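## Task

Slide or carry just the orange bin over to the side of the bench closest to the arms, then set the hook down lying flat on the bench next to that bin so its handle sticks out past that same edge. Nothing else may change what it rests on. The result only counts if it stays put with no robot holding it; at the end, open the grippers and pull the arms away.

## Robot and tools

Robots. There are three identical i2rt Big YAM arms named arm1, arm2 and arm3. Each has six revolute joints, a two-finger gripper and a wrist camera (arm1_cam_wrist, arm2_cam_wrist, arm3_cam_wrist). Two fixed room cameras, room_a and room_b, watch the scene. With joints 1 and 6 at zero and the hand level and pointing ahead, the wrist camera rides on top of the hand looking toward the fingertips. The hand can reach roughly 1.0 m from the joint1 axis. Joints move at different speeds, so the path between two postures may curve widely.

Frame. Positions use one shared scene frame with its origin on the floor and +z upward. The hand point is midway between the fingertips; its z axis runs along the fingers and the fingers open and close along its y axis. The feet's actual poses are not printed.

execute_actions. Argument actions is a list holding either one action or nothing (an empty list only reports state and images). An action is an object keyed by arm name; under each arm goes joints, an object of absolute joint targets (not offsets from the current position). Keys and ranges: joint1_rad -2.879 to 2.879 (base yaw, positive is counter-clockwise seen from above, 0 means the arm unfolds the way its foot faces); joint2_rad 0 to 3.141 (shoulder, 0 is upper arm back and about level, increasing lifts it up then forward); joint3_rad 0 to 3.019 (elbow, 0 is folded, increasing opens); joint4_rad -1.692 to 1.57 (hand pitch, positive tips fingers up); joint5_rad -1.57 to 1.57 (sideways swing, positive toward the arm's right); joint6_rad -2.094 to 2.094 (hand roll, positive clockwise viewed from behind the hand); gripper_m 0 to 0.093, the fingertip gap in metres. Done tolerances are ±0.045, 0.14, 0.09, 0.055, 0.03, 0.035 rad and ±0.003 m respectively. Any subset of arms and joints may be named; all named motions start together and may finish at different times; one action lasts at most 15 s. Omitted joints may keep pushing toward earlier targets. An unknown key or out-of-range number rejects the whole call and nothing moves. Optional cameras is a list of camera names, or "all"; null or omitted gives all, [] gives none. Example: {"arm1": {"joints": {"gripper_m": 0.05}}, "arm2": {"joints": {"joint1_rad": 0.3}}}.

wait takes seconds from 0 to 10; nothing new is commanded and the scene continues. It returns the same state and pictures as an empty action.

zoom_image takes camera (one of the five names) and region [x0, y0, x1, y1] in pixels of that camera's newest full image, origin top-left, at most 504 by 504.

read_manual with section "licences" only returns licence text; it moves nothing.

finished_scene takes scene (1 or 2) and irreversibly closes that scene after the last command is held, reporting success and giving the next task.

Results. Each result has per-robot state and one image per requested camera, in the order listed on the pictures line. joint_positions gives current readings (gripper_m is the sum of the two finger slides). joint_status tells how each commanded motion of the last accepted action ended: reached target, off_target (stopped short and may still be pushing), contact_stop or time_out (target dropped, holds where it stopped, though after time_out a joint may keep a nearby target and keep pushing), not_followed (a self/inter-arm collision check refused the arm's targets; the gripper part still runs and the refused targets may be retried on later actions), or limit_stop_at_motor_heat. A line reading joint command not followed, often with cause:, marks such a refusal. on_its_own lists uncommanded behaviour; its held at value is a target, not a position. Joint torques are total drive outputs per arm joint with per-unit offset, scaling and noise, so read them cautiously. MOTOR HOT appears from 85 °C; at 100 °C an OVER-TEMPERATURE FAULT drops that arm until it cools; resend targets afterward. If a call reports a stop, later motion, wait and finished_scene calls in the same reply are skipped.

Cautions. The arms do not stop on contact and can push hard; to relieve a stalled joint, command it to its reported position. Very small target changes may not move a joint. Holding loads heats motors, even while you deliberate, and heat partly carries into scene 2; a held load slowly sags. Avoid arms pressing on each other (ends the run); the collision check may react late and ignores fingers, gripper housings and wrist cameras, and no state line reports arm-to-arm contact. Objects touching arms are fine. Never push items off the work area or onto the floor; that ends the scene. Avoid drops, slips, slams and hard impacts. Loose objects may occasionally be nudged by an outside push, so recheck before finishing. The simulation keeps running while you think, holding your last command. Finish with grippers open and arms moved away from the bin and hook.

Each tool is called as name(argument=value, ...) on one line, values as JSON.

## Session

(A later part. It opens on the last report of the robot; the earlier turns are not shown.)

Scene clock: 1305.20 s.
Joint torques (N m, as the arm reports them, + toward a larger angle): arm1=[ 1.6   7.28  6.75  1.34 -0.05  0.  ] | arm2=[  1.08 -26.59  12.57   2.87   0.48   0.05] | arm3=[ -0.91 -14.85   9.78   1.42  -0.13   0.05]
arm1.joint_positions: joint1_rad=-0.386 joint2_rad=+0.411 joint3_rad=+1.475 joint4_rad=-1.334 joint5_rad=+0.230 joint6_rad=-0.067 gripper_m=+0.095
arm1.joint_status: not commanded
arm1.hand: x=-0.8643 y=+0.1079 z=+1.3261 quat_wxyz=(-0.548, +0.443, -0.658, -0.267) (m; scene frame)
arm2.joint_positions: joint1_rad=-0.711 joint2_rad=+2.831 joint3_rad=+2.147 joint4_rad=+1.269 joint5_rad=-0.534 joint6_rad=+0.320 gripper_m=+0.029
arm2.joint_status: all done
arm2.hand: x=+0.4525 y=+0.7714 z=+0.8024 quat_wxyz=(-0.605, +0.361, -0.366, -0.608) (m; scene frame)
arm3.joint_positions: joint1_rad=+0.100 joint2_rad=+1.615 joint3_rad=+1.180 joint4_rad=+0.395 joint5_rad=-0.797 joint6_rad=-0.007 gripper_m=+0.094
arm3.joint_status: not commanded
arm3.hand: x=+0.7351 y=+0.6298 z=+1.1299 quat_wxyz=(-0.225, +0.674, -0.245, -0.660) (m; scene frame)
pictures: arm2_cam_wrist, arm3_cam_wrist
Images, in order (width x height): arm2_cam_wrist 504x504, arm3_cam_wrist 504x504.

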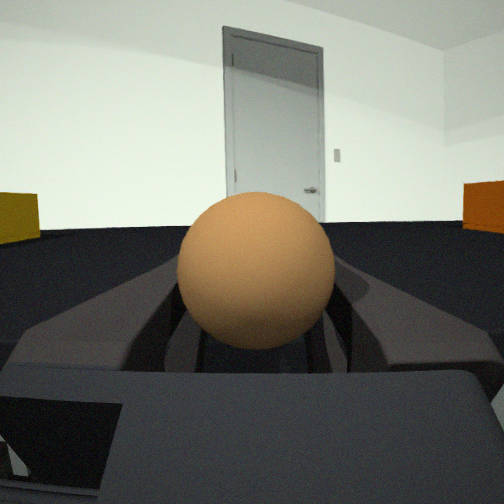

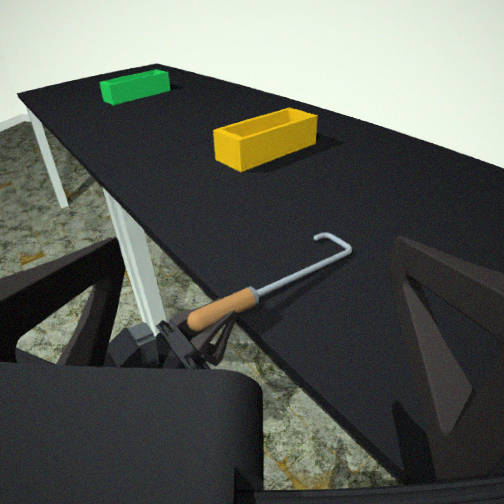

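zoom_image(camera="arm3_cam_wrist", region=[150, 220, 370, 375])

Region (150, 220, 370, 375) of arm3_cam_wrist's 504x504 image, scaled by 2.291, with more detail than that image has; it fills the top 355 rows of this view, and the rest is white.

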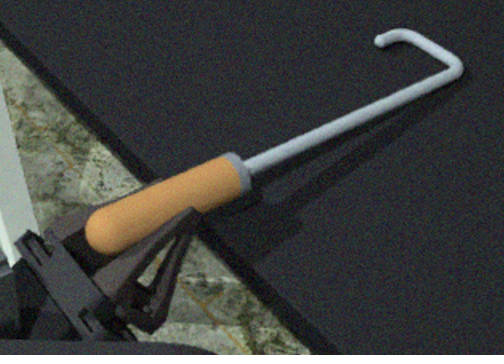

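execute_actions(actions=[{"arm2": {"joints": {"joint1_rad": -0.697, "joint2_rad": 2.891, "joint3_rad": 2.302, "joint4_rad": 1.363, "joint5_rad": -0.508, "joint6_rad": 0.364}}}], cameras=["arm3_cam_wrist", "arm2_cam_wrist"])

Scene clock: 1324.83 s.
Joint torques (N m, as the arm reports them, + toward a larger angle): arm1=[ 1.61  7.05  6.82  1.31 -0.06  0.  ] | arm2=[  0.98 -26.13  12.84   2.98   0.59   0.06] | arm3=[ -0.81 -14.87   9.79   1.44  -0.12   0.06]
arm1.joint_positions: joint1_rad=-0.386 joint2_rad=+0.411 joint3_rad=+1.475 joint4_rad=-1.334 joint5_rad=+0.230 joint6_rad=-0.067 gripper_m=+0.095
arm1.joint_status: not commanded
arm1.hand: x=-0.8643 y=+0.1079 z=+1.3261 quat_wxyz=(-0.548, +0.443, -0.658, -0.267) (m; scene frame)
arm2.joint_positions: joint1_rad=-0.709 joint2_rad=+2.903 joint3_rad=+2.226 joint4_rad=+1.314 joint5_rad=-0.518 joint6_rad=+0.349 gripper_m=+0.029
arm2.joint_status: all done
arm2.hand: x=+0.4520 y=+0.7701 z=+0.7879 quat_wxyz=(-0.613, +0.345, -0.352, -0.618) (m; scene frame)
arm3.joint_positions: joint1_rad=+0.100 joint2_rad=+1.615 joint3_rad=+1.180 joint4_rad=+0.395 joint5_rad=-0.797 joint6_rad=-0.007 gripper_m=+0.094
arm3.joint_status: not commanded
arm3.hand: x=+0.7351 y=+0.6298 z=+1.1299 quat_wxyz=(-0.225, +0.674, -0.245, -0.660) (m; scene frame)
pictures: arm2_cam_wrist, arm3_cam_wrist
Images, in order (width x height): arm2_cam_wrist 504x504, arm3_cam_wrist 504x504.

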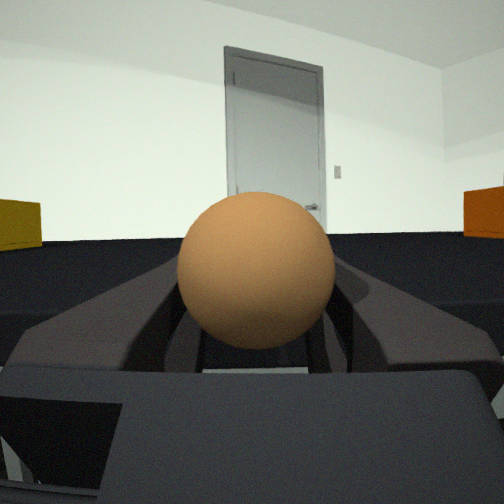

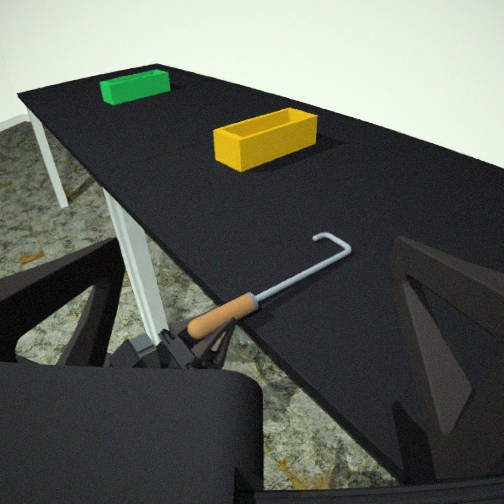

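zoom_image(camera="arm3_cam_wrist", region=[150, 220, 370, 375])

Region (150, 220, 370, 375) of arm3_cam_wrist's 504x504 image, scaled by 2.291, with more detail than that image has; it fills the top 355 rows of this view, and the rest is white.

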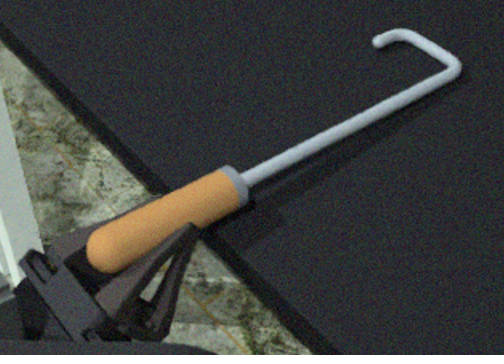

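execute_actions(actions=[{"arm2": {"joints": {"joint2_rad": 2.906, "joint4_rad": 1.393}}}], cameras=["arm3_cam_wrist", "arm2_cam_wrist"])

Scene clock: 1352.97 s.
Joint torques (N m, as the arm reports them, + toward a larger angle): arm1=[ 1.61  6.93  6.79  1.37 -0.07 -0.01] | arm2=[  1.06 -25.33  12.78   3.09   0.59   0.05] | arm3=[ -0.88 -14.92   9.8    1.37  -0.13   0.05]
arm1.joint_positions: joint1_rad=-0.386 joint2_rad=+0.411 joint3_rad=+1.475 joint4_rad=-1.334 joint5_rad=+0.230 joint6_rad=-0.067 gripper_m=+0.095
arm1.joint_status: not commanded
arm1.hand: x=-0.8643 y=+0.1079 z=+1.3261 quat_wxyz=(-0.548, +0.443, -0.658, -0.267) (m; scene frame)
arm2.joint_positions: joint1_rad=-0.709 joint2_rad=+2.911 joint3_rad=+2.226 joint4_rad=+1.340 joint5_rad=-0.518 joint6_rad=+0.350 gripper_m=+0.029
arm2.joint_status: all done
arm2.hand: x=+0.4495 y=+0.7667 z=+0.7854 quat_wxyz=(-0.617, +0.344, -0.344, -0.619) (m; scene frame)
arm3.joint_positions: joint1_rad=+0.100 joint2_rad=+1.615 joint3_rad=+1.180 joint4_rad=+0.395 joint5_rad=-0.797 joint6_rad=-0.007 gripper_m=+0.094
arm3.joint_status: not commanded
arm3.hand: x=+0.7351 y=+0.6298 z=+1.1299 quat_wxyz=(-0.225, +0.674, -0.245, -0.660) (m; scene frame)
pictures: arm2_cam_wrist, arm3_cam_wrist
Images, in order (width x height): arm2_cam_wrist 504x504, arm3_cam_wrist 504x504.

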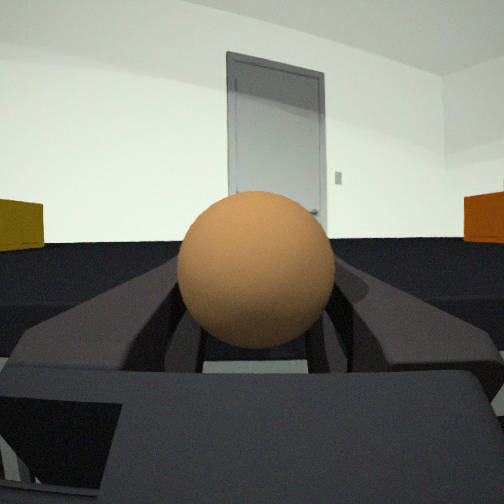

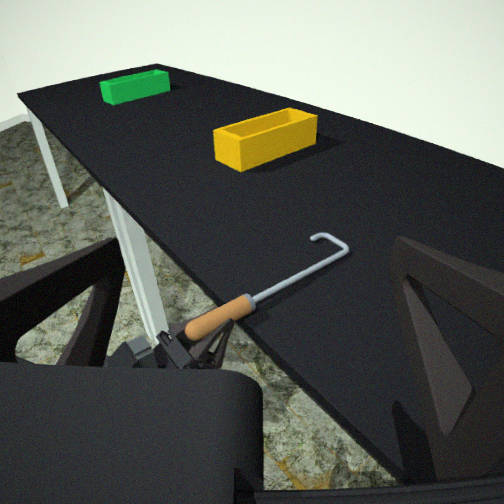

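execute_actions(actions=[{"arm2": {"joints": {"joint2_rad": 2.917}}}], cameras=["arm3_cam_wrist", "arm2_cam_wrist"])

zoom_image(camera="arm3_cam_wrist", region=[150, 220, 370, 375])

Scene clock: 1376.07 s.
Joint torques (N m, as the arm reports them, + toward a larger angle): arm1=[ 1.52  6.92  6.88  1.33 -0.06  0.01] | arm2=[  1.04 -25.03  12.73   2.98   0.58   0.05] | arm3=[ -0.75 -14.95   9.82   1.41  -0.13   0.06]
arm1.joint_positions: joint1_rad=-0.386 joint2_rad=+0.411 joint3_rad=+1.475 joint4_rad=-1.334 joint5_rad=+0.230 joint6_rad=-0.067 gripper_m=+0.095
arm1.joint_status: not commanded
arm1.hand: x=-0.8643 y=+0.1079 z=+1.3261 quat_wxyz=(-0.548, +0.443, -0.658, -0.267) (m; scene frame)
arm2.joint_positions: joint1_rad=-0.709 joint2_rad=+2.914 joint3_rad=+2.226 joint4_rad=+1.343 joint5_rad=-0.517 joint6_rad=+0.350 gripper_m=+0.029
arm2.joint_status: all done
arm2.hand: x=+0.4492 y=+0.7661 z=+0.7836 quat_wxyz=(-0.617, +0.344, -0.344, -0.619) (m; scene frame)
arm3.joint_positions: joint1_rad=+0.100 joint2_rad=+1.615 joint3_rad=+1.180 joint4_rad=+0.395 joint5_rad=-0.797 joint6_rad=-0.007 gripper_m=+0.094
arm3.joint_status: not commanded
arm3.hand: x=+0.7351 y=+0.6298 z=+1.1299 quat_wxyz=(-0.225, +0.674, -0.245, -0.660) (m; scene frame)
pictures: arm2_cam_wrist, arm3_cam_wrist
Images, in order (width x height): arm2_cam_wrist 504x504, arm3_cam_wrist 504x504.

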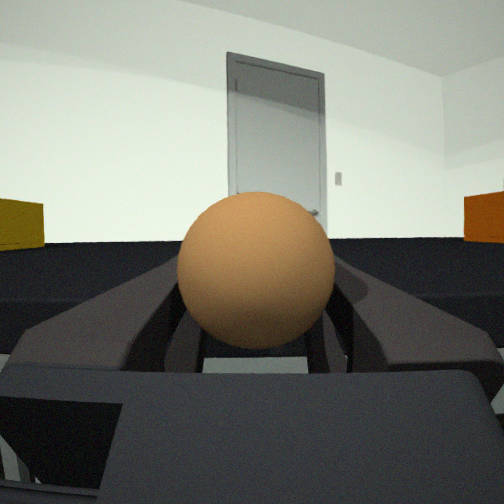

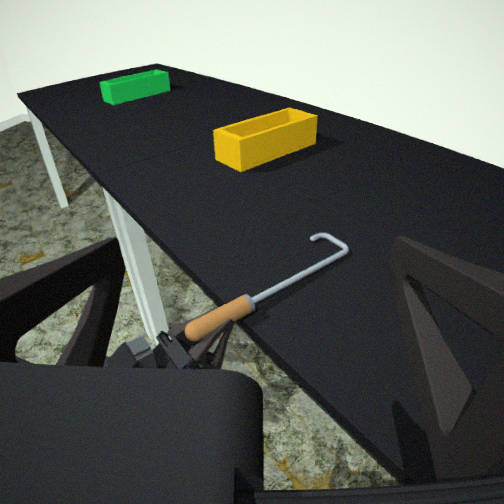

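Region (150, 220, 370, 375) of arm3_cam_wrist's 504x504 image, scaled by 2.291, with more detail than that image has; it fills the top 355 rows of this view, and the rest is white.

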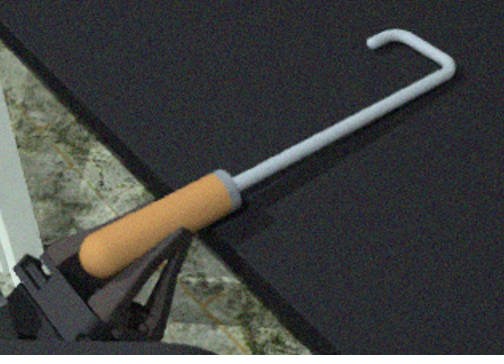

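execute_actions(actions=[{"arm2": {"joints": {"joint2_rad": 2.965, "joint3_rad": 2.372, "joint4_rad": 1.34}}}], cameras=["arm3_cam_wrist", "arm2_cam_wrist"])

zoom_image(camera="arm3_cam_wrist", region=[150, 220, 370, 375])

Scene clock: 1390.53 s.
Joint torques (N m, as the arm reports them, + toward a larger angle): arm1=[ 1.22  7.01  6.85  1.33 -0.05  0.  ] | arm2=[  1.11 -24.79  12.59   1.1    0.59   0.04] | arm3=[ -0.95 -14.89   9.81   1.43  -0.13   0.05]
arm1.joint_positions: joint1_rad=-0.386 joint2_rad=+0.411 joint3_rad=+1.475 joint4_rad=-1.334 joint5_rad=+0.230 joint6_rad=-0.067 gripper_m=+0.095
arm1.joint_status: not commanded
arm1.hand: x=-0.8643 y=+0.1079 z=+1.3261 quat_wxyz=(-0.548, +0.443, -0.658, -0.267) (m; scene frame)
arm2.joint_positions: joint1_rad=-0.709 joint2_rad=+2.956 joint3_rad=+2.300 joint4_rad=+1.342 joint5_rad=-0.517 joint6_rad=+0.351 gripper_m=+0.029
arm2.joint_status: all done
arm2.hand: x=+0.4514 y=+0.7692 z=+0.7822 quat_wxyz=(-0.624, +0.341, -0.331, -0.620) (m; scene frame)
arm3.joint_positions: joint1_rad=+0.100 joint2_rad=+1.615 joint3_rad=+1.180 joint4_rad=+0.395 joint5_rad=-0.797 joint6_rad=-0.007 gripper_m=+0.094
arm3.joint_status: not commanded
arm3.hand: x=+0.7351 y=+0.6298 z=+1.1299 quat_wxyz=(-0.225, +0.674, -0.245, -0.660) (m; scene frame)
pictures: arm2_cam_wrist, arm3_cam_wrist
Images, in order (width x height): arm2_cam_wrist 504x504, arm3_cam_wrist 504x504.

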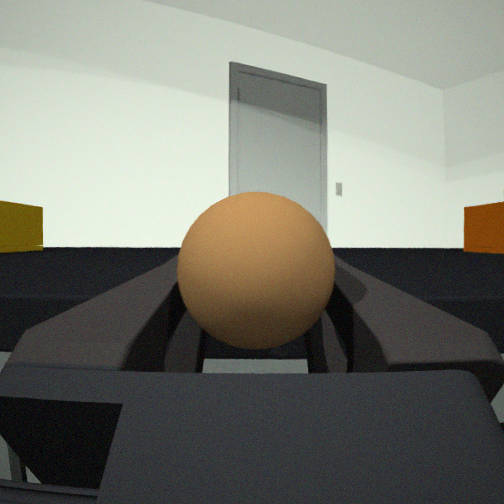

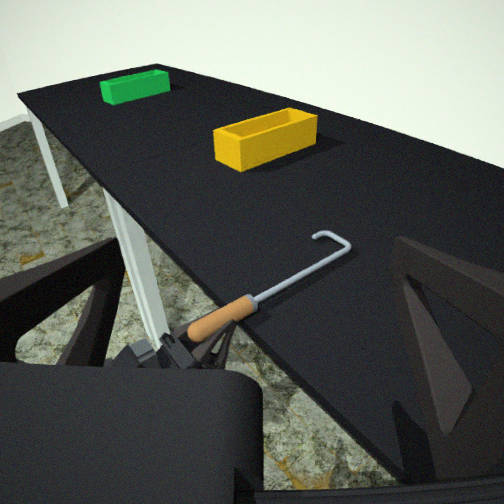

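Region (150, 220, 370, 375) of arm3_cam_wrist's 504x504 image, scaled by 2.291, with more detail than that image has; it fills the top 355 rows of this view, and the rest is white.

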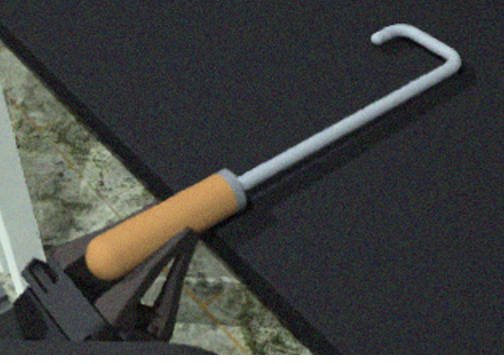

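execute_actions(actions=[{"arm2": {"joints": {"joint4_rad": 1.295}}}], cameras=["arm3_cam_wrist"])

zoom_image(camera="arm3_cam_wrist", region=[150, 220, 370, 375])

Scene clock: 1400.40 s.
Joint torques (N m, as the arm reports them, + toward a larger angle): arm1=[ 1.62  7.16  6.84  1.38 -0.04  0.01] | arm2=[  1.03 -24.89  11.72   0.79   0.57   0.04] | arm3=[ -0.96 -14.89   9.81   1.38  -0.13   0.05]
arm1.joint_positions: joint1_rad=-0.386 joint2_rad=+0.411 joint3_rad=+1.475 joint4_rad=-1.334 joint5_rad=+0.230 joint6_rad=-0.067 gripper_m=+0.095
arm1.joint_status: not commanded
arm1.hand: x=-0.8643 y=+0.1079 z=+1.3261 quat_wxyz=(-0.548, +0.443, -0.658, -0.267) (m; scene frame)
arm2.joint_positions: joint1_rad=-0.709 joint2_rad=+2.956 joint3_rad=+2.313 joint4_rad=+1.306 joint5_rad=-0.516 joint6_rad=+0.351 gripper_m=+0.029
arm2.joint_status: all done
arm2.hand: x=+0.4548 y=+0.7745 z=+0.7820 quat_wxyz=(-0.618, +0.343, -0.341, -0.619) (m; scene frame)
arm3.joint_positions: joint1_rad=+0.100 joint2_rad=+1.615 joint3_rad=+1.180 joint4_rad=+0.395 joint5_rad=-0.797 joint6_rad=-0.007 gripper_m=+0.094
arm3.joint_status: not commanded
arm3.hand: x=+0.7351 y=+0.6298 z=+1.1299 quat_wxyz=(-0.225, +0.674, -0.245, -0.660) (m; scene frame)
pictures: arm3_cam_wrist
Images, in order (width x height): arm3_cam_wrist 504x504.

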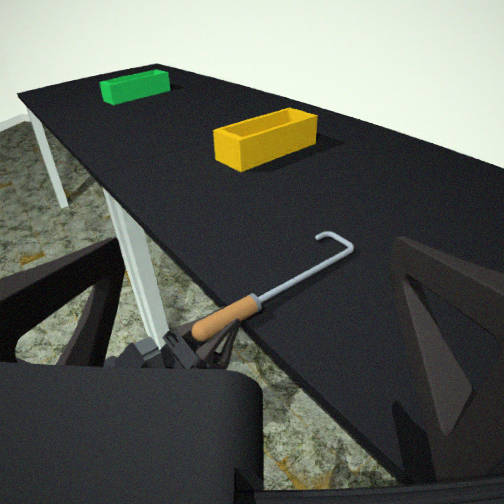

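Region (150, 220, 370, 375) of arm3_cam_wrist's 504x504 image, scaled by 2.291, with more detail than that image has; it fills the top 355 rows of this view, and the rest is white.

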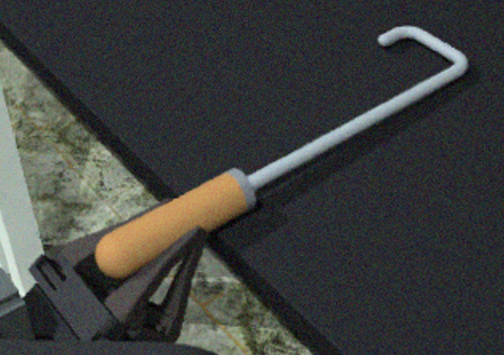

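execute_actions(actions=[{"arm2": {"joints": {"joint3_rad": 2.340, "gripper_m": 0.075}}}], cameras=["arm3_cam_wrist", "arm2_cam_wrist"])

Scene clock: 1407.97 s.
Joint torques (N m, as the arm reports them, + toward a larger angle): arm1=[ 1.64  6.89  6.78  1.4  -0.05 -0.01] | arm2=[  0.99 -25.03   9.25   0.77   0.36   0.03] | arm3=[ -0.86 -15.09   9.81   1.4   -0.13   0.05]
arm1.joint_positions: joint1_rad=-0.386 joint2_rad=+0.411 joint3_rad=+1.475 joint4_rad=-1.334 joint5_rad=+0.230 joint6_rad=-0.067 gripper_m=+0.095
arm1.joint_status: not commanded
arm1.hand: x=-0.8643 y=+0.1079 z=+1.3261 quat_wxyz=(-0.548, +0.443, -0.658, -0.267) (m; scene frame)
arm2.joint_positions: joint1_rad=-0.708 joint2_rad=+2.956 joint3_rad=+2.313 joint4_rad=+1.306 joint5_rad=-0.510 joint6_rad=+0.352 gripper_m=+0.075
arm2.joint_status: all done
arm2.hand: x=+0.4555 y=+0.7745 z=+0.7823 quat_wxyz=(-0.619, +0.340, -0.343, -0.619) (m; scene frame)
arm3.joint_positions: joint1_rad=+0.100 joint2_rad=+1.615 joint3_rad=+1.180 joint4_rad=+0.395 joint5_rad=-0.797 joint6_rad=-0.007 gripper_m=+0.094
arm3.joint_status: not commanded
arm3.hand: x=+0.7351 y=+0.6298 z=+1.1299 quat_wxyz=(-0.225, +0.674, -0.245, -0.660) (m; scene frame)
pictures: arm2_cam_wrist, arm3_cam_wrist
Images, in order (width x height): arm2_cam_wrist 504x504, arm3_cam_wrist 504x504.

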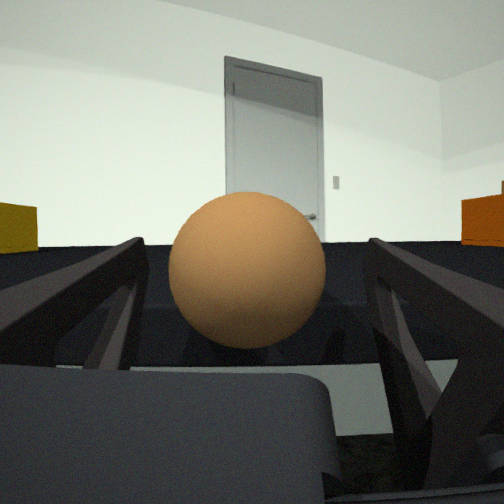

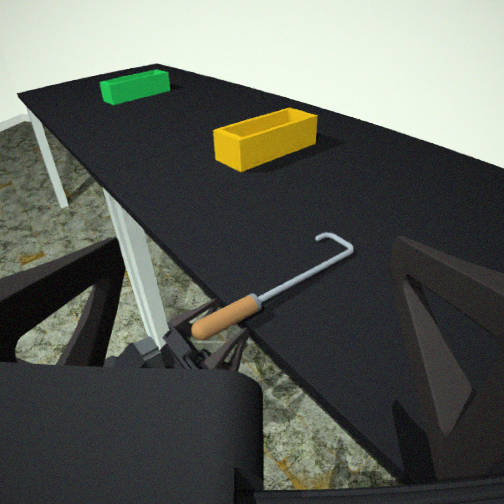

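execute_actions(actions=[{"arm2": {"joints": {"joint3_rad": 1.62}}, "arm3": {"joints": {"joint1_rad": 0.60, "joint2_rad": 1.95, "joint3_rad": 1.63, "joint4_rad": 0.65, "joint5_rad": 0.757, "joint6_rad": 0.05}}}], cameras=["arm1_cam_wrist", "room_b"])

Scene clock: 1477.13 s.
Joint torques (N m, as the arm reports them, + toward a larger angle): arm1=[ 1.75  7.09  6.76  1.36 -0.05 -0.02] | arm2=[  0.96 -19.32   3.09   1.35   0.12  -0.01] | arm3=[ -0.97 -18.92  12.04   1.85   0.04   0.06]
arm1.joint_positions: joint1_rad=-0.386 joint2_rad=+0.411 joint3_rad=+1.475 joint4_rad=-1.334 joint5_rad=+0.230 joint6_rad=-0.067 gripper_m=+0.095
arm1.joint_status: not commanded
arm1.hand: x=-0.8643 y=+0.1079 z=+1.3261 quat_wxyz=(-0.548, +0.443, -0.658, -0.267) (m; scene frame)
arm2.joint_positions: joint1_rad=-0.708 joint2_rad=+2.955 joint3_rad=+1.623 joint4_rad=+1.305 joint5_rad=-0.508 joint6_rad=+0.353 gripper_m=+0.075
arm2.joint_status: all done
arm2.hand: x=+0.3555 y=+0.6358 z=+0.4983 quat_wxyz=(-0.421, +0.371, -0.614, -0.556) (m; scene frame)
arm3.joint_positions: joint1_rad=+0.591 joint2_rad=+1.958 joint3_rad=+1.574 joint4_rad=+0.631 joint5_rad=+0.754 joint6_rad=+0.041 gripper_m=+0.094
arm3.joint_status: all done
arm3.hand: x=+0.5882 y=+0.7087 z=+1.1544 quat_wxyz=(-0.535, +0.355, -0.533, -0.551) (m; scene frame)
pictures: arm1_cam_wrist, room_b
Images, in order (width x height): arm1_cam_wrist 504x504, room_b 504x504.

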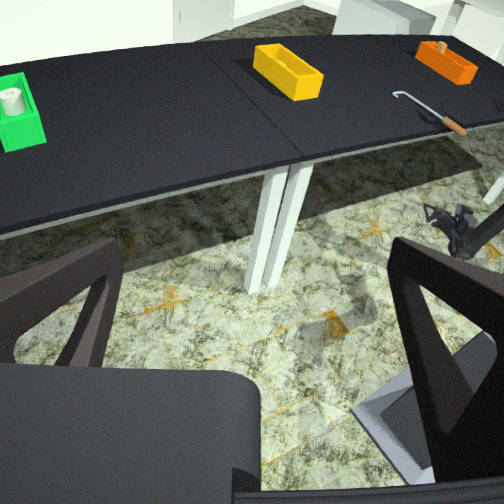

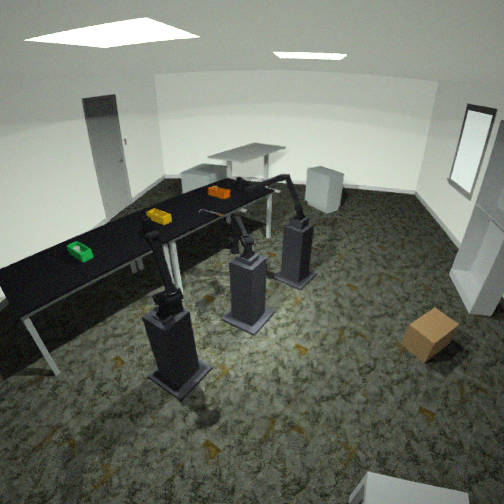

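execute_actions(actions=[{"arm2": {"joints": {"joint1_rad": 0.05, "joint2_rad": 1.76, "joint3_rad": 1.08, "joint4_rad": 0.67, "joint5_rad": 0.0, "joint6_rad": 0.0}}, "arm3": {"joints": {"joint1_rad": 0.773, "joint2_rad": 2.48, "joint3_rad": 1.65, "joint4_rad": 0.862, "joint5_rad": 0.76, "joint6_rad": 0.047}}}], cameras=["arm3_cam_wrist", "room_b"])

Scene clock: 1507.13 s.
Joint torques (N m, as the arm reports them, + toward a larger angle): arm1=[ 1.18  6.85  6.84  1.31 -0.04  0.  ] | arm2=[  0.07 -14.7    7.27   1.14   0.18  -0.22] | arm3=[ -0.85 -21.79   8.07   1.75   0.08   0.04]
arm1.joint_positions: joint1_rad=-0.386 joint2_rad=+0.411 joint3_rad=+1.475 joint4_rad=-1.334 joint5_rad=+0.230 joint6_rad=-0.067 gripper_m=+0.095
arm1.joint_status: not commanded
arm1.hand: x=-0.8643 y=+0.1079 z=+1.3261 quat_wxyz=(-0.548, +0.443, -0.658, -0.267) (m; scene frame)
arm2.joint_positions: joint1_rad=+0.051 joint2_rad=+1.748 joint3_rad=+1.086 joint4_rad=+0.686 joint5_rad=-0.001 joint6_rad=+0.012 gripper_m=+0.075
arm2.joint_status: all done
arm2.hand: x=-0.0869 y=+0.6951 z=+1.0102 quat_wxyz=(-0.460, +0.523, -0.463, -0.547) (m; scene frame)
arm3.joint_positions: joint1_rad=+0.769 joint2_rad=+2.489 joint3_rad=+1.622 joint4_rad=+0.849 joint5_rad=+0.759 joint6_rad=+0.041 gripper_m=+0.094
arm3.joint_status: all done
arm3.hand: x=+0.4445 y=+0.6652 z=+0.8049 quat_wxyz=(-0.489, +0.497, -0.508, -0.505) (m; scene frame)
pictures: arm3_cam_wrist, room_b
Images, in order (width x height): arm3_cam_wrist 504x504, room_b 504x504.

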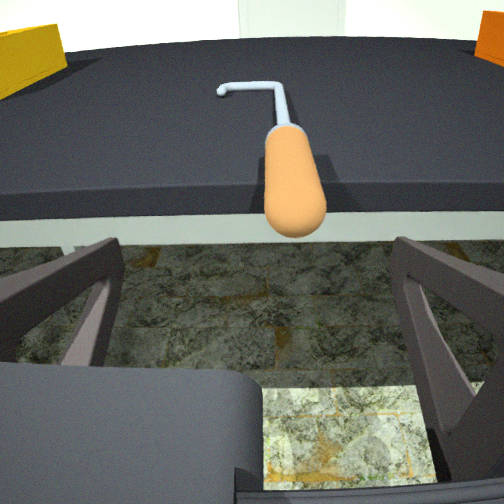

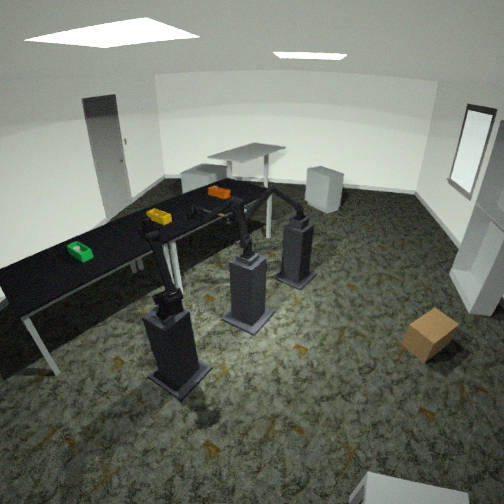

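zoom_image(camera="arm3_cam_wrist", region=[190, 60, 390, 260])

Region (190, 60, 390, 260) of arm3_cam_wrist's 504x504 image, scaled by 2.520, with more detail than that image has.

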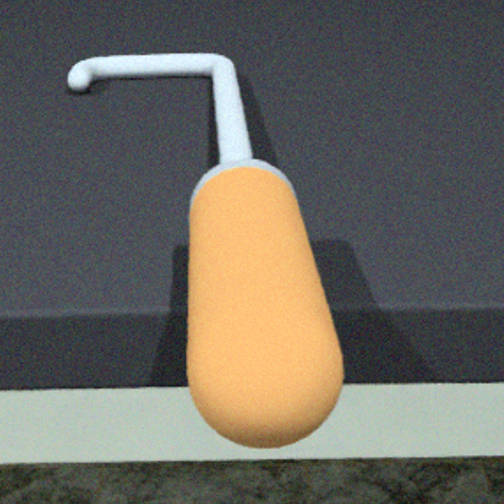

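execute_actions(actions=[{"arm2": {"joints": {"joint5_rad": 1.2}}, "arm3": {"joints": {"joint1_rad": 0.682, "joint2_rad": 2.566, "joint3_rad": 1.84, "joint4_rad": 0.713, "joint5_rad": 0.700}}}], cameras=["arm3_cam_wrist", "arm2_cam_wrist"])

Scene clock: 1568.73 s.
Joint torques (N m, as the arm reports them, + toward a larger angle): arm1=[ 1.59  6.89  6.83  1.27 -0.03  0.01] | arm2=[  0.03 -14.08   6.93   0.79   0.2   -0.21] | arm3=[ -0.97 -21.6   10.15   0.92  -0.05   0.04]
arm1.joint_positions: joint1_rad=-0.386 joint2_rad=+0.411 joint3_rad=+1.475 joint4_rad=-1.334 joint5_rad=+0.230 joint6_rad=-0.067 gripper_m=+0.095
arm1.joint_status: not commanded
arm1.hand: x=-0.8643 y=+0.1079 z=+1.3261 quat_wxyz=(-0.548, +0.443, -0.658, -0.267) (m; scene frame)
arm2.joint_positions: joint1_rad=+0.051 joint2_rad=+1.748 joint3_rad=+1.086 joint4_rad=+0.686 joint5_rad=+1.198 joint6_rad=+0.011 gripper_m=+0.075
arm2.joint_status: all done
arm2.hand: x=+0.0875 y=+0.6105 z=+1.0055 quat_wxyz=(-0.679, +0.169, -0.688, -0.194) (m; scene frame)
arm3.joint_positions: joint1_rad=+0.676 joint2_rad=+2.548 joint3_rad=+1.795 joint4_rad=+0.724 joint5_rad=+0.702 joint6_rad=+0.041 gripper_m=+0.094
arm3.joint_status: all done
arm3.hand: x=+0.4733 y=+0.7391 z=+0.8116 quat_wxyz=(-0.497, +0.492, -0.518, -0.492) (m; scene frame)
pictures: arm2_cam_wrist, arm3_cam_wrist
Images, in order (width x height): arm2_cam_wrist 504x504, arm3_cam_wrist 504x504.

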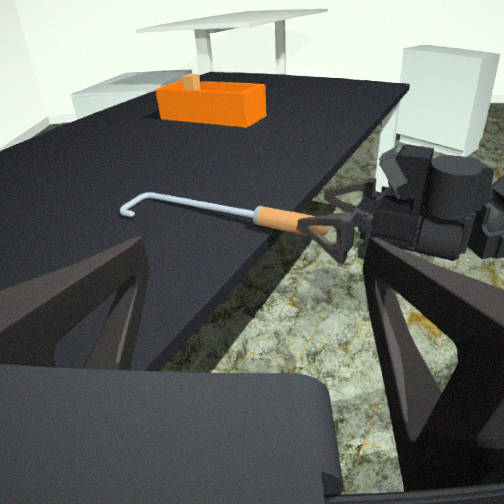

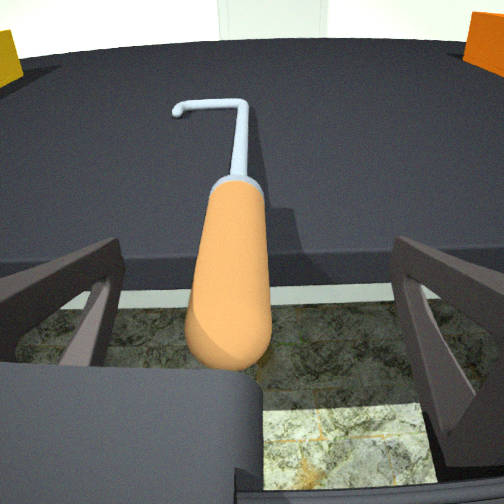

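execute_actions(actions=[{"arm3": {"joints": {"joint1_rad": 0.660, "joint2_rad": 2.635, "joint3_rad": 1.941, "joint4_rad": 0.662, "joint5_rad": 0.678}}}], cameras=["arm3_cam_wrist", "arm2_cam_wrist"])

zoom_image(camera="arm2_cam_wrist", region=[230, 150, 430, 290])

Scene clock: 1591.80 s.
Joint torques (N m, as the arm reports them, + toward a larger angle): arm1=[ 1.47  6.88  6.84  1.33 -0.06 -0.01] | arm2=[  0.13 -14.18   6.95   0.82   0.2   -0.21] | arm3=[ -1.41 -21.96  10.74   0.97  -0.06   0.04]
arm1.joint_positions: joint1_rad=-0.386 joint2_rad=+0.411 joint3_rad=+1.475 joint4_rad=-1.334 joint5_rad=+0.230 joint6_rad=-0.067 gripper_m=+0.095
arm1.joint_status: not commanded
arm1.hand: x=-0.8643 y=+0.1079 z=+1.3261 quat_wxyz=(-0.548, +0.443, -0.658, -0.267) (m; scene frame)
arm2.joint_positions: joint1_rad=+0.051 joint2_rad=+1.748 joint3_rad=+1.086 joint4_rad=+0.686 joint5_rad=+1.198 joint6_rad=+0.011 gripper_m=+0.075
arm2.joint_status: not commanded
arm2.hand: x=+0.0875 y=+0.6105 z=+1.0055 quat_wxyz=(-0.679, +0.169, -0.688, -0.194) (m; scene frame)
arm3.joint_positions: joint1_rad=+0.669 joint2_rad=+2.614 joint3_rad=+1.889 joint4_rad=+0.672 joint5_rad=+0.681 joint6_rad=+0.041 gripper_m=+0.094
arm3.joint_status: all done
arm3.hand: x=+0.4646 y=+0.7554 z=+0.7913 quat_wxyz=(-0.493, +0.504, -0.516, -0.487) (m; scene frame)
pictures: arm2_cam_wrist, arm3_cam_wrist
Images, in order (width x height): arm2_cam_wrist 504x504, arm3_cam_wrist 504x504.

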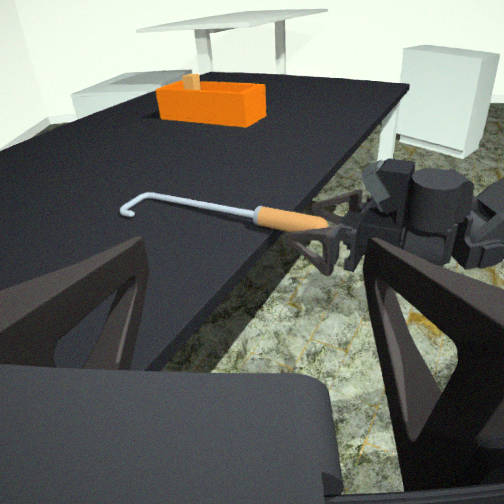

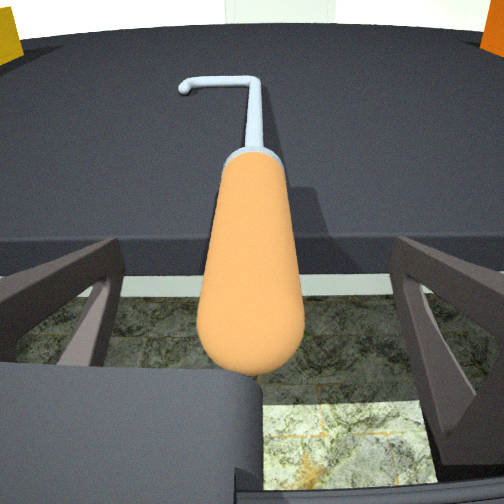

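Region (230, 150, 430, 290) of arm2_cam_wrist's 504x504 image, scaled by 2.520, with more detail than that image has; it fills the top 353 rows of this view, and the rest is white.

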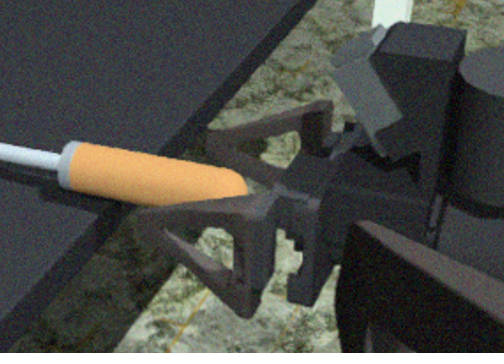

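execute_actions(actions=[{"arm3": {"joints": {"joint1_rad": 0.653, "joint2_rad": 2.657, "joint3_rad": 1.985, "joint4_rad": 0.640, "joint5_rad": 0.671, "gripper_m": 0.06}}}], cameras=["arm3_cam_wrist", "arm2_cam_wrist"])

zoom_image(camera="arm2_cam_wrist", region=[230, 150, 430, 290])

Scene clock: 1616.87 s.
Joint torques (N m, as the arm reports them, + toward a larger angle): arm1=[ 1.81  6.85  6.79  1.33 -0.05 -0.01] | arm2=[  0.06 -14.09   6.95   0.8    0.2   -0.21] | arm3=[ -1.86 -22.09  11.     0.92  -0.09   0.05]
arm1.joint_positions: joint1_rad=-0.386 joint2_rad=+0.411 joint3_rad=+1.475 joint4_rad=-1.334 joint5_rad=+0.230 joint6_rad=-0.067 gripper_m=+0.095
arm1.joint_status: not commanded
arm1.hand: x=-0.8643 y=+0.1079 z=+1.3261 quat_wxyz=(-0.548, +0.443, -0.658, -0.267) (m; scene frame)
arm2.joint_positions: joint1_rad=+0.051 joint2_rad=+1.748 joint3_rad=+1.086 joint4_rad=+0.686 joint5_rad=+1.198 joint6_rad=+0.011 gripper_m=+0.075
arm2.joint_status: not commanded
arm2.hand: x=+0.0875 y=+0.6105 z=+1.0055 quat_wxyz=(-0.679, +0.169, -0.688, -0.194) (m; scene frame)
arm3.joint_positions: joint1_rad=+0.662 joint2_rad=+2.630 joint3_rad=+1.933 joint4_rad=+0.651 joint5_rad=+0.674 joint6_rad=+0.041 gripper_m=+0.060
arm3.joint_status: all done
arm3.hand: x=+0.4631 y=+0.7657 z=+0.7951 quat_wxyz=(-0.493, +0.501, -0.516, -0.490) (m; scene frame)
pictures: arm2_cam_wrist, arm3_cam_wrist
Images, in order (width x height): arm2_cam_wrist 504x504, arm3_cam_wrist 504x504.

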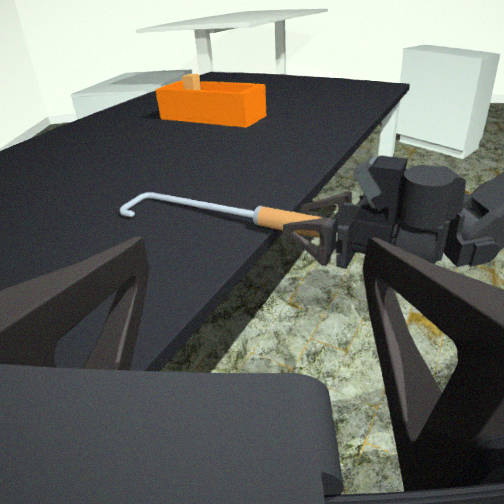

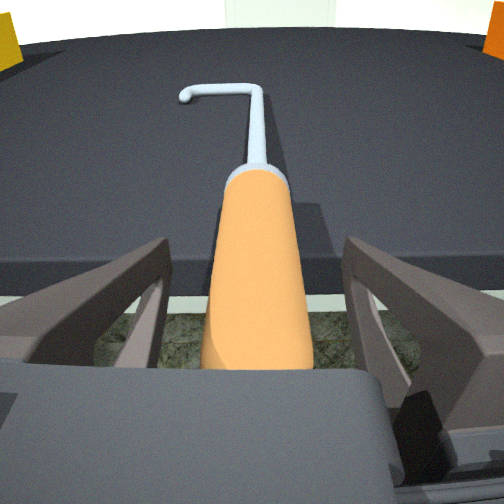

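Region (230, 150, 430, 290) of arm2_cam_wrist's 504x504 image, scaled by 2.520, with more detail than that image has; it fills the top 353 rows of this view, and the rest is white.

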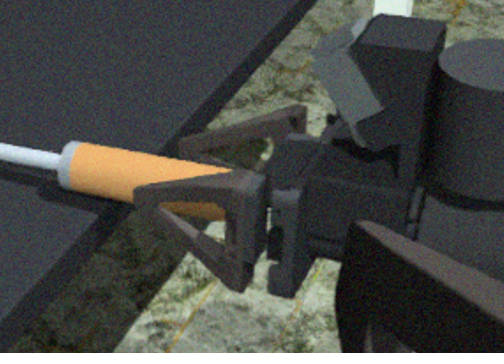

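execute_actions(actions=[{"arm3": {"joints": {"joint2_rad": 2.666, "gripper_m": 0.04}}}], cameras=["arm2_cam_wrist"])

zoom_image(camera="arm2_cam_wrist", region=[230, 150, 430, 290])

Scene clock: 1624.03 s.
Joint torques (N m, as the arm reports them, + toward a larger angle): arm1=[ 1.45  7.06  6.8   1.39 -0.06 -0.01] | arm2=[ -0.02 -14.12   6.96   0.79   0.2   -0.21] | arm3=[ -1.55 -21.75  10.87   0.94  -0.07   0.04]
arm1.joint_positions: joint1_rad=-0.386 joint2_rad=+0.411 joint3_rad=+1.475 joint4_rad=-1.334 joint5_rad=+0.230 joint6_rad=-0.067 gripper_m=+0.095
arm1.joint_status: not commanded
arm1.hand: x=-0.8643 y=+0.1079 z=+1.3261 quat_wxyz=(-0.548, +0.443, -0.658, -0.267) (m; scene frame)
arm2.joint_positions: joint1_rad=+0.051 joint2_rad=+1.748 joint3_rad=+1.086 joint4_rad=+0.686 joint5_rad=+1.198 joint6_rad=+0.011 gripper_m=+0.075
arm2.joint_status: not commanded
arm2.hand: x=+0.0875 y=+0.6105 z=+1.0055 quat_wxyz=(-0.679, +0.169, -0.688, -0.194) (m; scene frame)
arm3.joint_positions: joint1_rad=+0.662 joint2_rad=+2.638 joint3_rad=+1.933 joint4_rad=+0.651 joint5_rad=+0.674 joint6_rad=+0.041 gripper_m=+0.040
arm3.joint_status: all done
arm3.hand: x=+0.4638 y=+0.7648 z=+0.7878 quat_wxyz=(-0.493, +0.504, -0.516, -0.487) (m; scene frame)
pictures: arm2_cam_wrist
Images, in order (width x height): arm2_cam_wrist 504x504.

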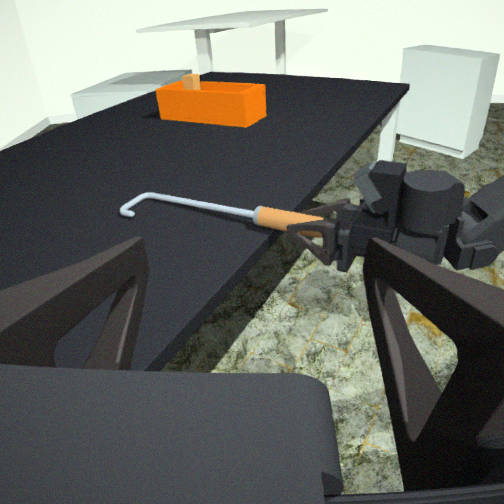

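Region (230, 150, 430, 290) of arm2_cam_wrist's 504x504 image, scaled by 2.520, with more detail than that image has; it fills the top 353 rows of this view, and the rest is white.

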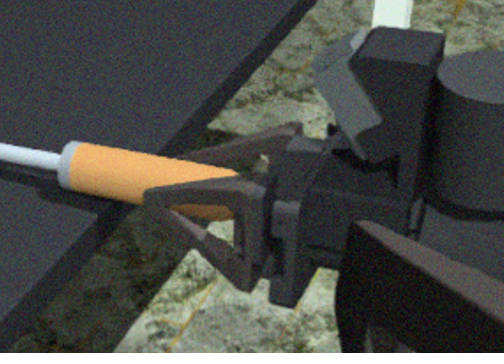

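execute_actions(actions=[{"arm3": {"joints": {"gripper_m": 0.0}}}], cameras=["arm2_cam_wrist", "arm3_cam_wrist"])

Scene clock: 1633.63 s.
Joint torques (N m, as the arm reports them, + toward a larger angle): arm1=[ 1.54  6.9   6.8   1.28 -0.05  0.01] | arm2=[  0.08 -14.1    6.96   0.8    0.2   -0.21] | arm3=[ -1.55 -21.86  10.85   0.91  -0.03   0.04]
arm1.joint_positions: joint1_rad=-0.386 joint2_rad=+0.411 joint3_rad=+1.475 joint4_rad=-1.334 joint5_rad=+0.230 joint6_rad=-0.067 gripper_m=+0.095
arm1.joint_status: not commanded
arm1.hand: x=-0.8643 y=+0.1079 z=+1.3261 quat_wxyz=(-0.548, +0.443, -0.658, -0.267) (m; scene frame)
arm2.joint_positions: joint1_rad=+0.051 joint2_rad=+1.748 joint3_rad=+1.086 joint4_rad=+0.686 joint5_rad=+1.198 joint6_rad=+0.011 gripper_m=+0.075
arm2.joint_status: not commanded
arm2.hand: x=+0.0875 y=+0.6105 z=+1.0055 quat_wxyz=(-0.679, +0.169, -0.688, -0.194) (m; scene frame)
arm3.joint_positions: joint1_rad=+0.662 joint2_rad=+2.638 joint3_rad=+1.933 joint4_rad=+0.651 joint5_rad=+0.673 joint6_rad=+0.041 gripper_m=+0.029
arm3.joint_status: gripper_m off_target (ended at +0.029, target +0.000)
arm3.hand: x=+0.4636 y=+0.7648 z=+0.7877 quat_wxyz=(-0.492, +0.504, -0.516, -0.487) (m; scene frame)
pictures: arm2_cam_wrist, arm3_cam_wrist
Images, in order (width x height): arm2_cam_wrist 504x504, arm3_cam_wrist 504x504.

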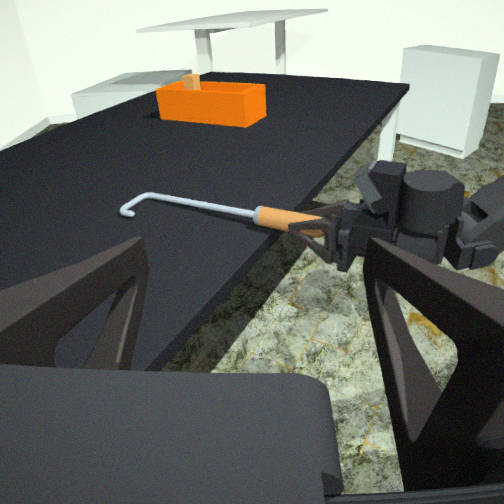

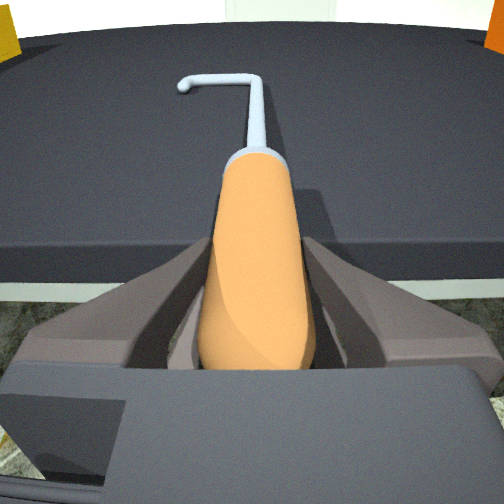

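execute_actions(actions=[{"arm3": {"joints": {"joint6_rad": 1.617}}}], cameras=["arm2_cam_wrist", "arm3_cam_wrist"])

Scene clock: 1658.27 s.
Joint torques (N m, as the arm reports them, + toward a larger angle): arm1=[ 1.47  6.8   6.81  1.34 -0.06  0.  ] | arm2=[  0.06 -14.09   6.92   0.81   0.2   -0.21] | arm3=[ -1.1  -21.72  10.76   0.86  -0.04   0.  ]
arm1.joint_positions: joint1_rad=-0.386 joint2_rad=+0.411 joint3_rad=+1.475 joint4_rad=-1.334 joint5_rad=+0.230 joint6_rad=-0.067 gripper_m=+0.095
arm1.joint_status: not commanded
arm1.hand: x=-0.8643 y=+0.1079 z=+1.3261 quat_wxyz=(-0.548, +0.443, -0.658, -0.267) (m; scene frame)
arm2.joint_positions: joint1_rad=+0.051 joint2_rad=+1.748 joint3_rad=+1.086 joint4_rad=+0.686 joint5_rad=+1.198 joint6_rad=+0.011 gripper_m=+0.075
arm2.joint_status: not commanded
arm2.hand: x=+0.0875 y=+0.6105 z=+1.0055 quat_wxyz=(-0.679, +0.169, -0.688, -0.194) (m; scene frame)
arm3.joint_positions: joint1_rad=+0.656 joint2_rad=+2.638 joint3_rad=+1.934 joint4_rad=+0.651 joint5_rad=+0.674 joint6_rad=+1.605 gripper_m=+0.029
arm3.joint_status: all done
arm3.hand: x=+0.4682 y=+0.7677 z=+0.7881 quat_wxyz=(-0.008, -0.008, -0.721, -0.693) (m; scene frame)
pictures: arm2_cam_wrist, arm3_cam_wrist
Images, in order (width x height): arm2_cam_wrist 504x504, arm3_cam_wrist 504x504.

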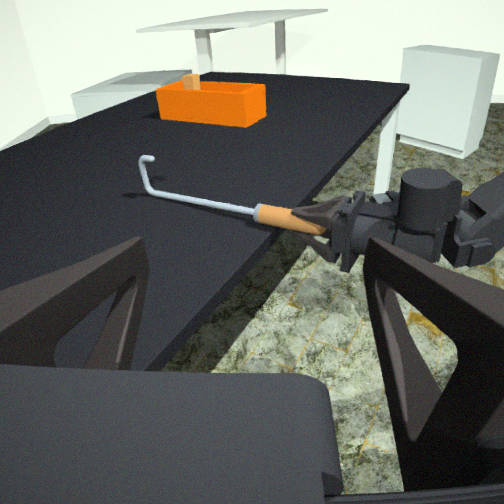

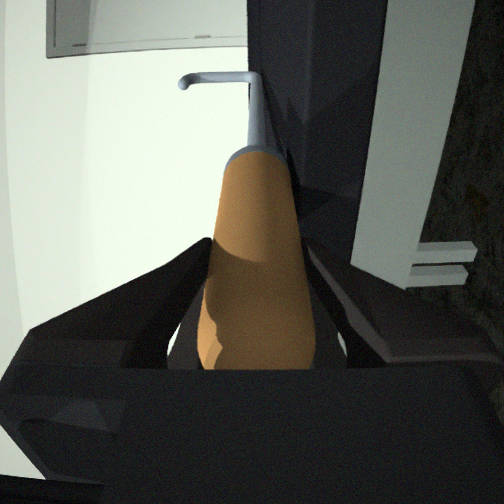

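execute_actions(actions=[{"arm3": {"joints": {"joint2_rad": 2.18, "joint3_rad": 2.0, "joint4_rad": 1.55, "joint6_rad": 0.75}}}], cameras=["arm2_cam_wrist", "arm3_cam_wrist"])

Scene clock: 1709.53 s.
Joint torques (N m, as the arm reports them, + toward a larger angle): arm1=[ 1.45  7.02  6.78  1.3  -0.06  0.02] | arm2=[  0.01 -14.12   6.96   0.82   0.19  -0.21] | arm3=[ -0.78 -24.49   9.73  -0.08  -1.24  -0.16]
arm1.joint_positions: joint1_rad=-0.386 joint2_rad=+0.411 joint3_rad=+1.475 joint4_rad=-1.334 joint5_rad=+0.230 joint6_rad=-0.067 gripper_m=+0.095
arm1.joint_status: not commanded
arm1.hand: x=-0.8643 y=+0.1079 z=+1.3261 quat_wxyz=(-0.548, +0.443, -0.658, -0.267) (m; scene frame)
arm2.joint_positions: joint1_rad=+0.051 joint2_rad=+1.748 joint3_rad=+1.086 joint4_rad=+0.686 joint5_rad=+1.198 joint6_rad=+0.011 gripper_m=+0.075
arm2.joint_status: not commanded
arm2.hand: x=+0.0875 y=+0.6105 z=+1.0055 quat_wxyz=(-0.679, +0.169, -0.688, -0.194) (m; scene frame)
arm3.joint_positions: joint1_rad=+0.656 joint2_rad=+2.232 joint3_rad=+1.971 joint4_rad=+1.545 joint5_rad=+0.690 joint6_rad=+0.761 gripper_m=+0.029
arm3.joint_status: all done
arm3.hand: x=+0.5602 y=+0.6490 z=+1.2807 quat_wxyz=(-0.122, -0.159, -0.323, -0.925) (m; scene frame)
pictures: arm2_cam_wrist, arm3_cam_wrist
Images, in order (width x height): arm2_cam_wrist 504x504, arm3_cam_wrist 504x504.

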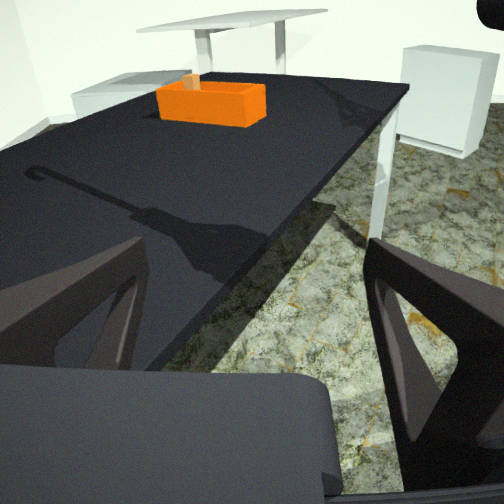

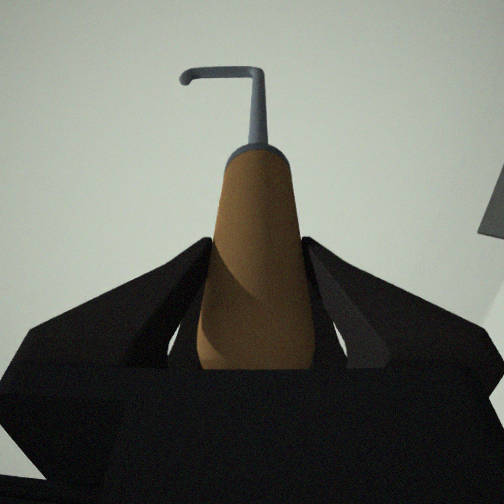

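execute_actions(actions=[{"arm3": {"joints": {"joint1_rad": -0.05, "joint5_rad": -0.06, "joint6_rad": -0.85}}}], cameras=["arm3_cam_wrist", "room_a"])

Scene clock: 1726.67 s.
Joint torques (N m, as the arm reports them, + toward a larger angle): arm1=[ 1.63  6.67  6.8   1.31 -0.05 -0.02] | arm2=[  0.09 -14.14   6.95   0.79   0.2   -0.21] | arm3=[ -0.33 -24.71   9.86   0.29   0.23  -0.1 ]
arm1.joint_positions: joint1_rad=-0.386 joint2_rad=+0.411 joint3_rad=+1.475 joint4_rad=-1.334 joint5_rad=+0.230 joint6_rad=-0.067 gripper_m=+0.095
arm1.joint_status: not commanded
arm1.hand: x=-0.8643 y=+0.1079 z=+1.3261 quat_wxyz=(-0.548, +0.443, -0.658, -0.267) (m; scene frame)
arm2.joint_positions: joint1_rad=+0.051 joint2_rad=+1.748 joint3_rad=+1.086 joint4_rad=+0.686 joint5_rad=+1.198 joint6_rad=+0.011 gripper_m=+0.075
arm2.joint_status: not commanded
arm2.hand: x=+0.0875 y=+0.6105 z=+1.0055 quat_wxyz=(-0.679, +0.169, -0.688, -0.194) (m; scene frame)
arm3.joint_positions: joint1_rad=-0.053 joint2_rad=+2.232 joint3_rad=+1.971 joint4_rad=+1.538 joint5_rad=-0.062 joint6_rad=-0.841 gripper_m=+0.029
arm3.joint_status: all done
arm3.hand: x=+0.9513 y=+0.7446 z=+1.3182 quat_wxyz=(-0.932, +0.146, -0.027, -0.331) (m; scene frame)
pictures: arm3_cam_wrist, room_a
Images, in order (width x height): arm3_cam_wrist 504x504, room_a 504x504.

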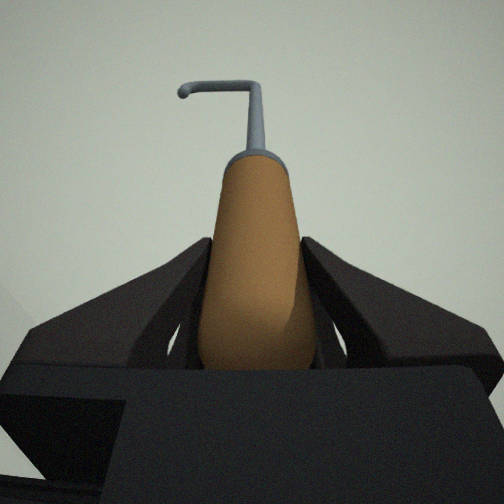

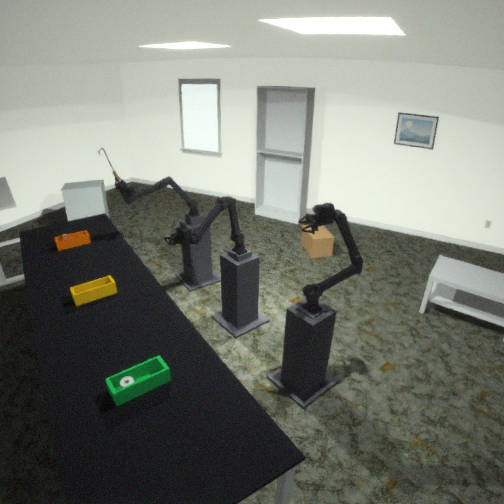

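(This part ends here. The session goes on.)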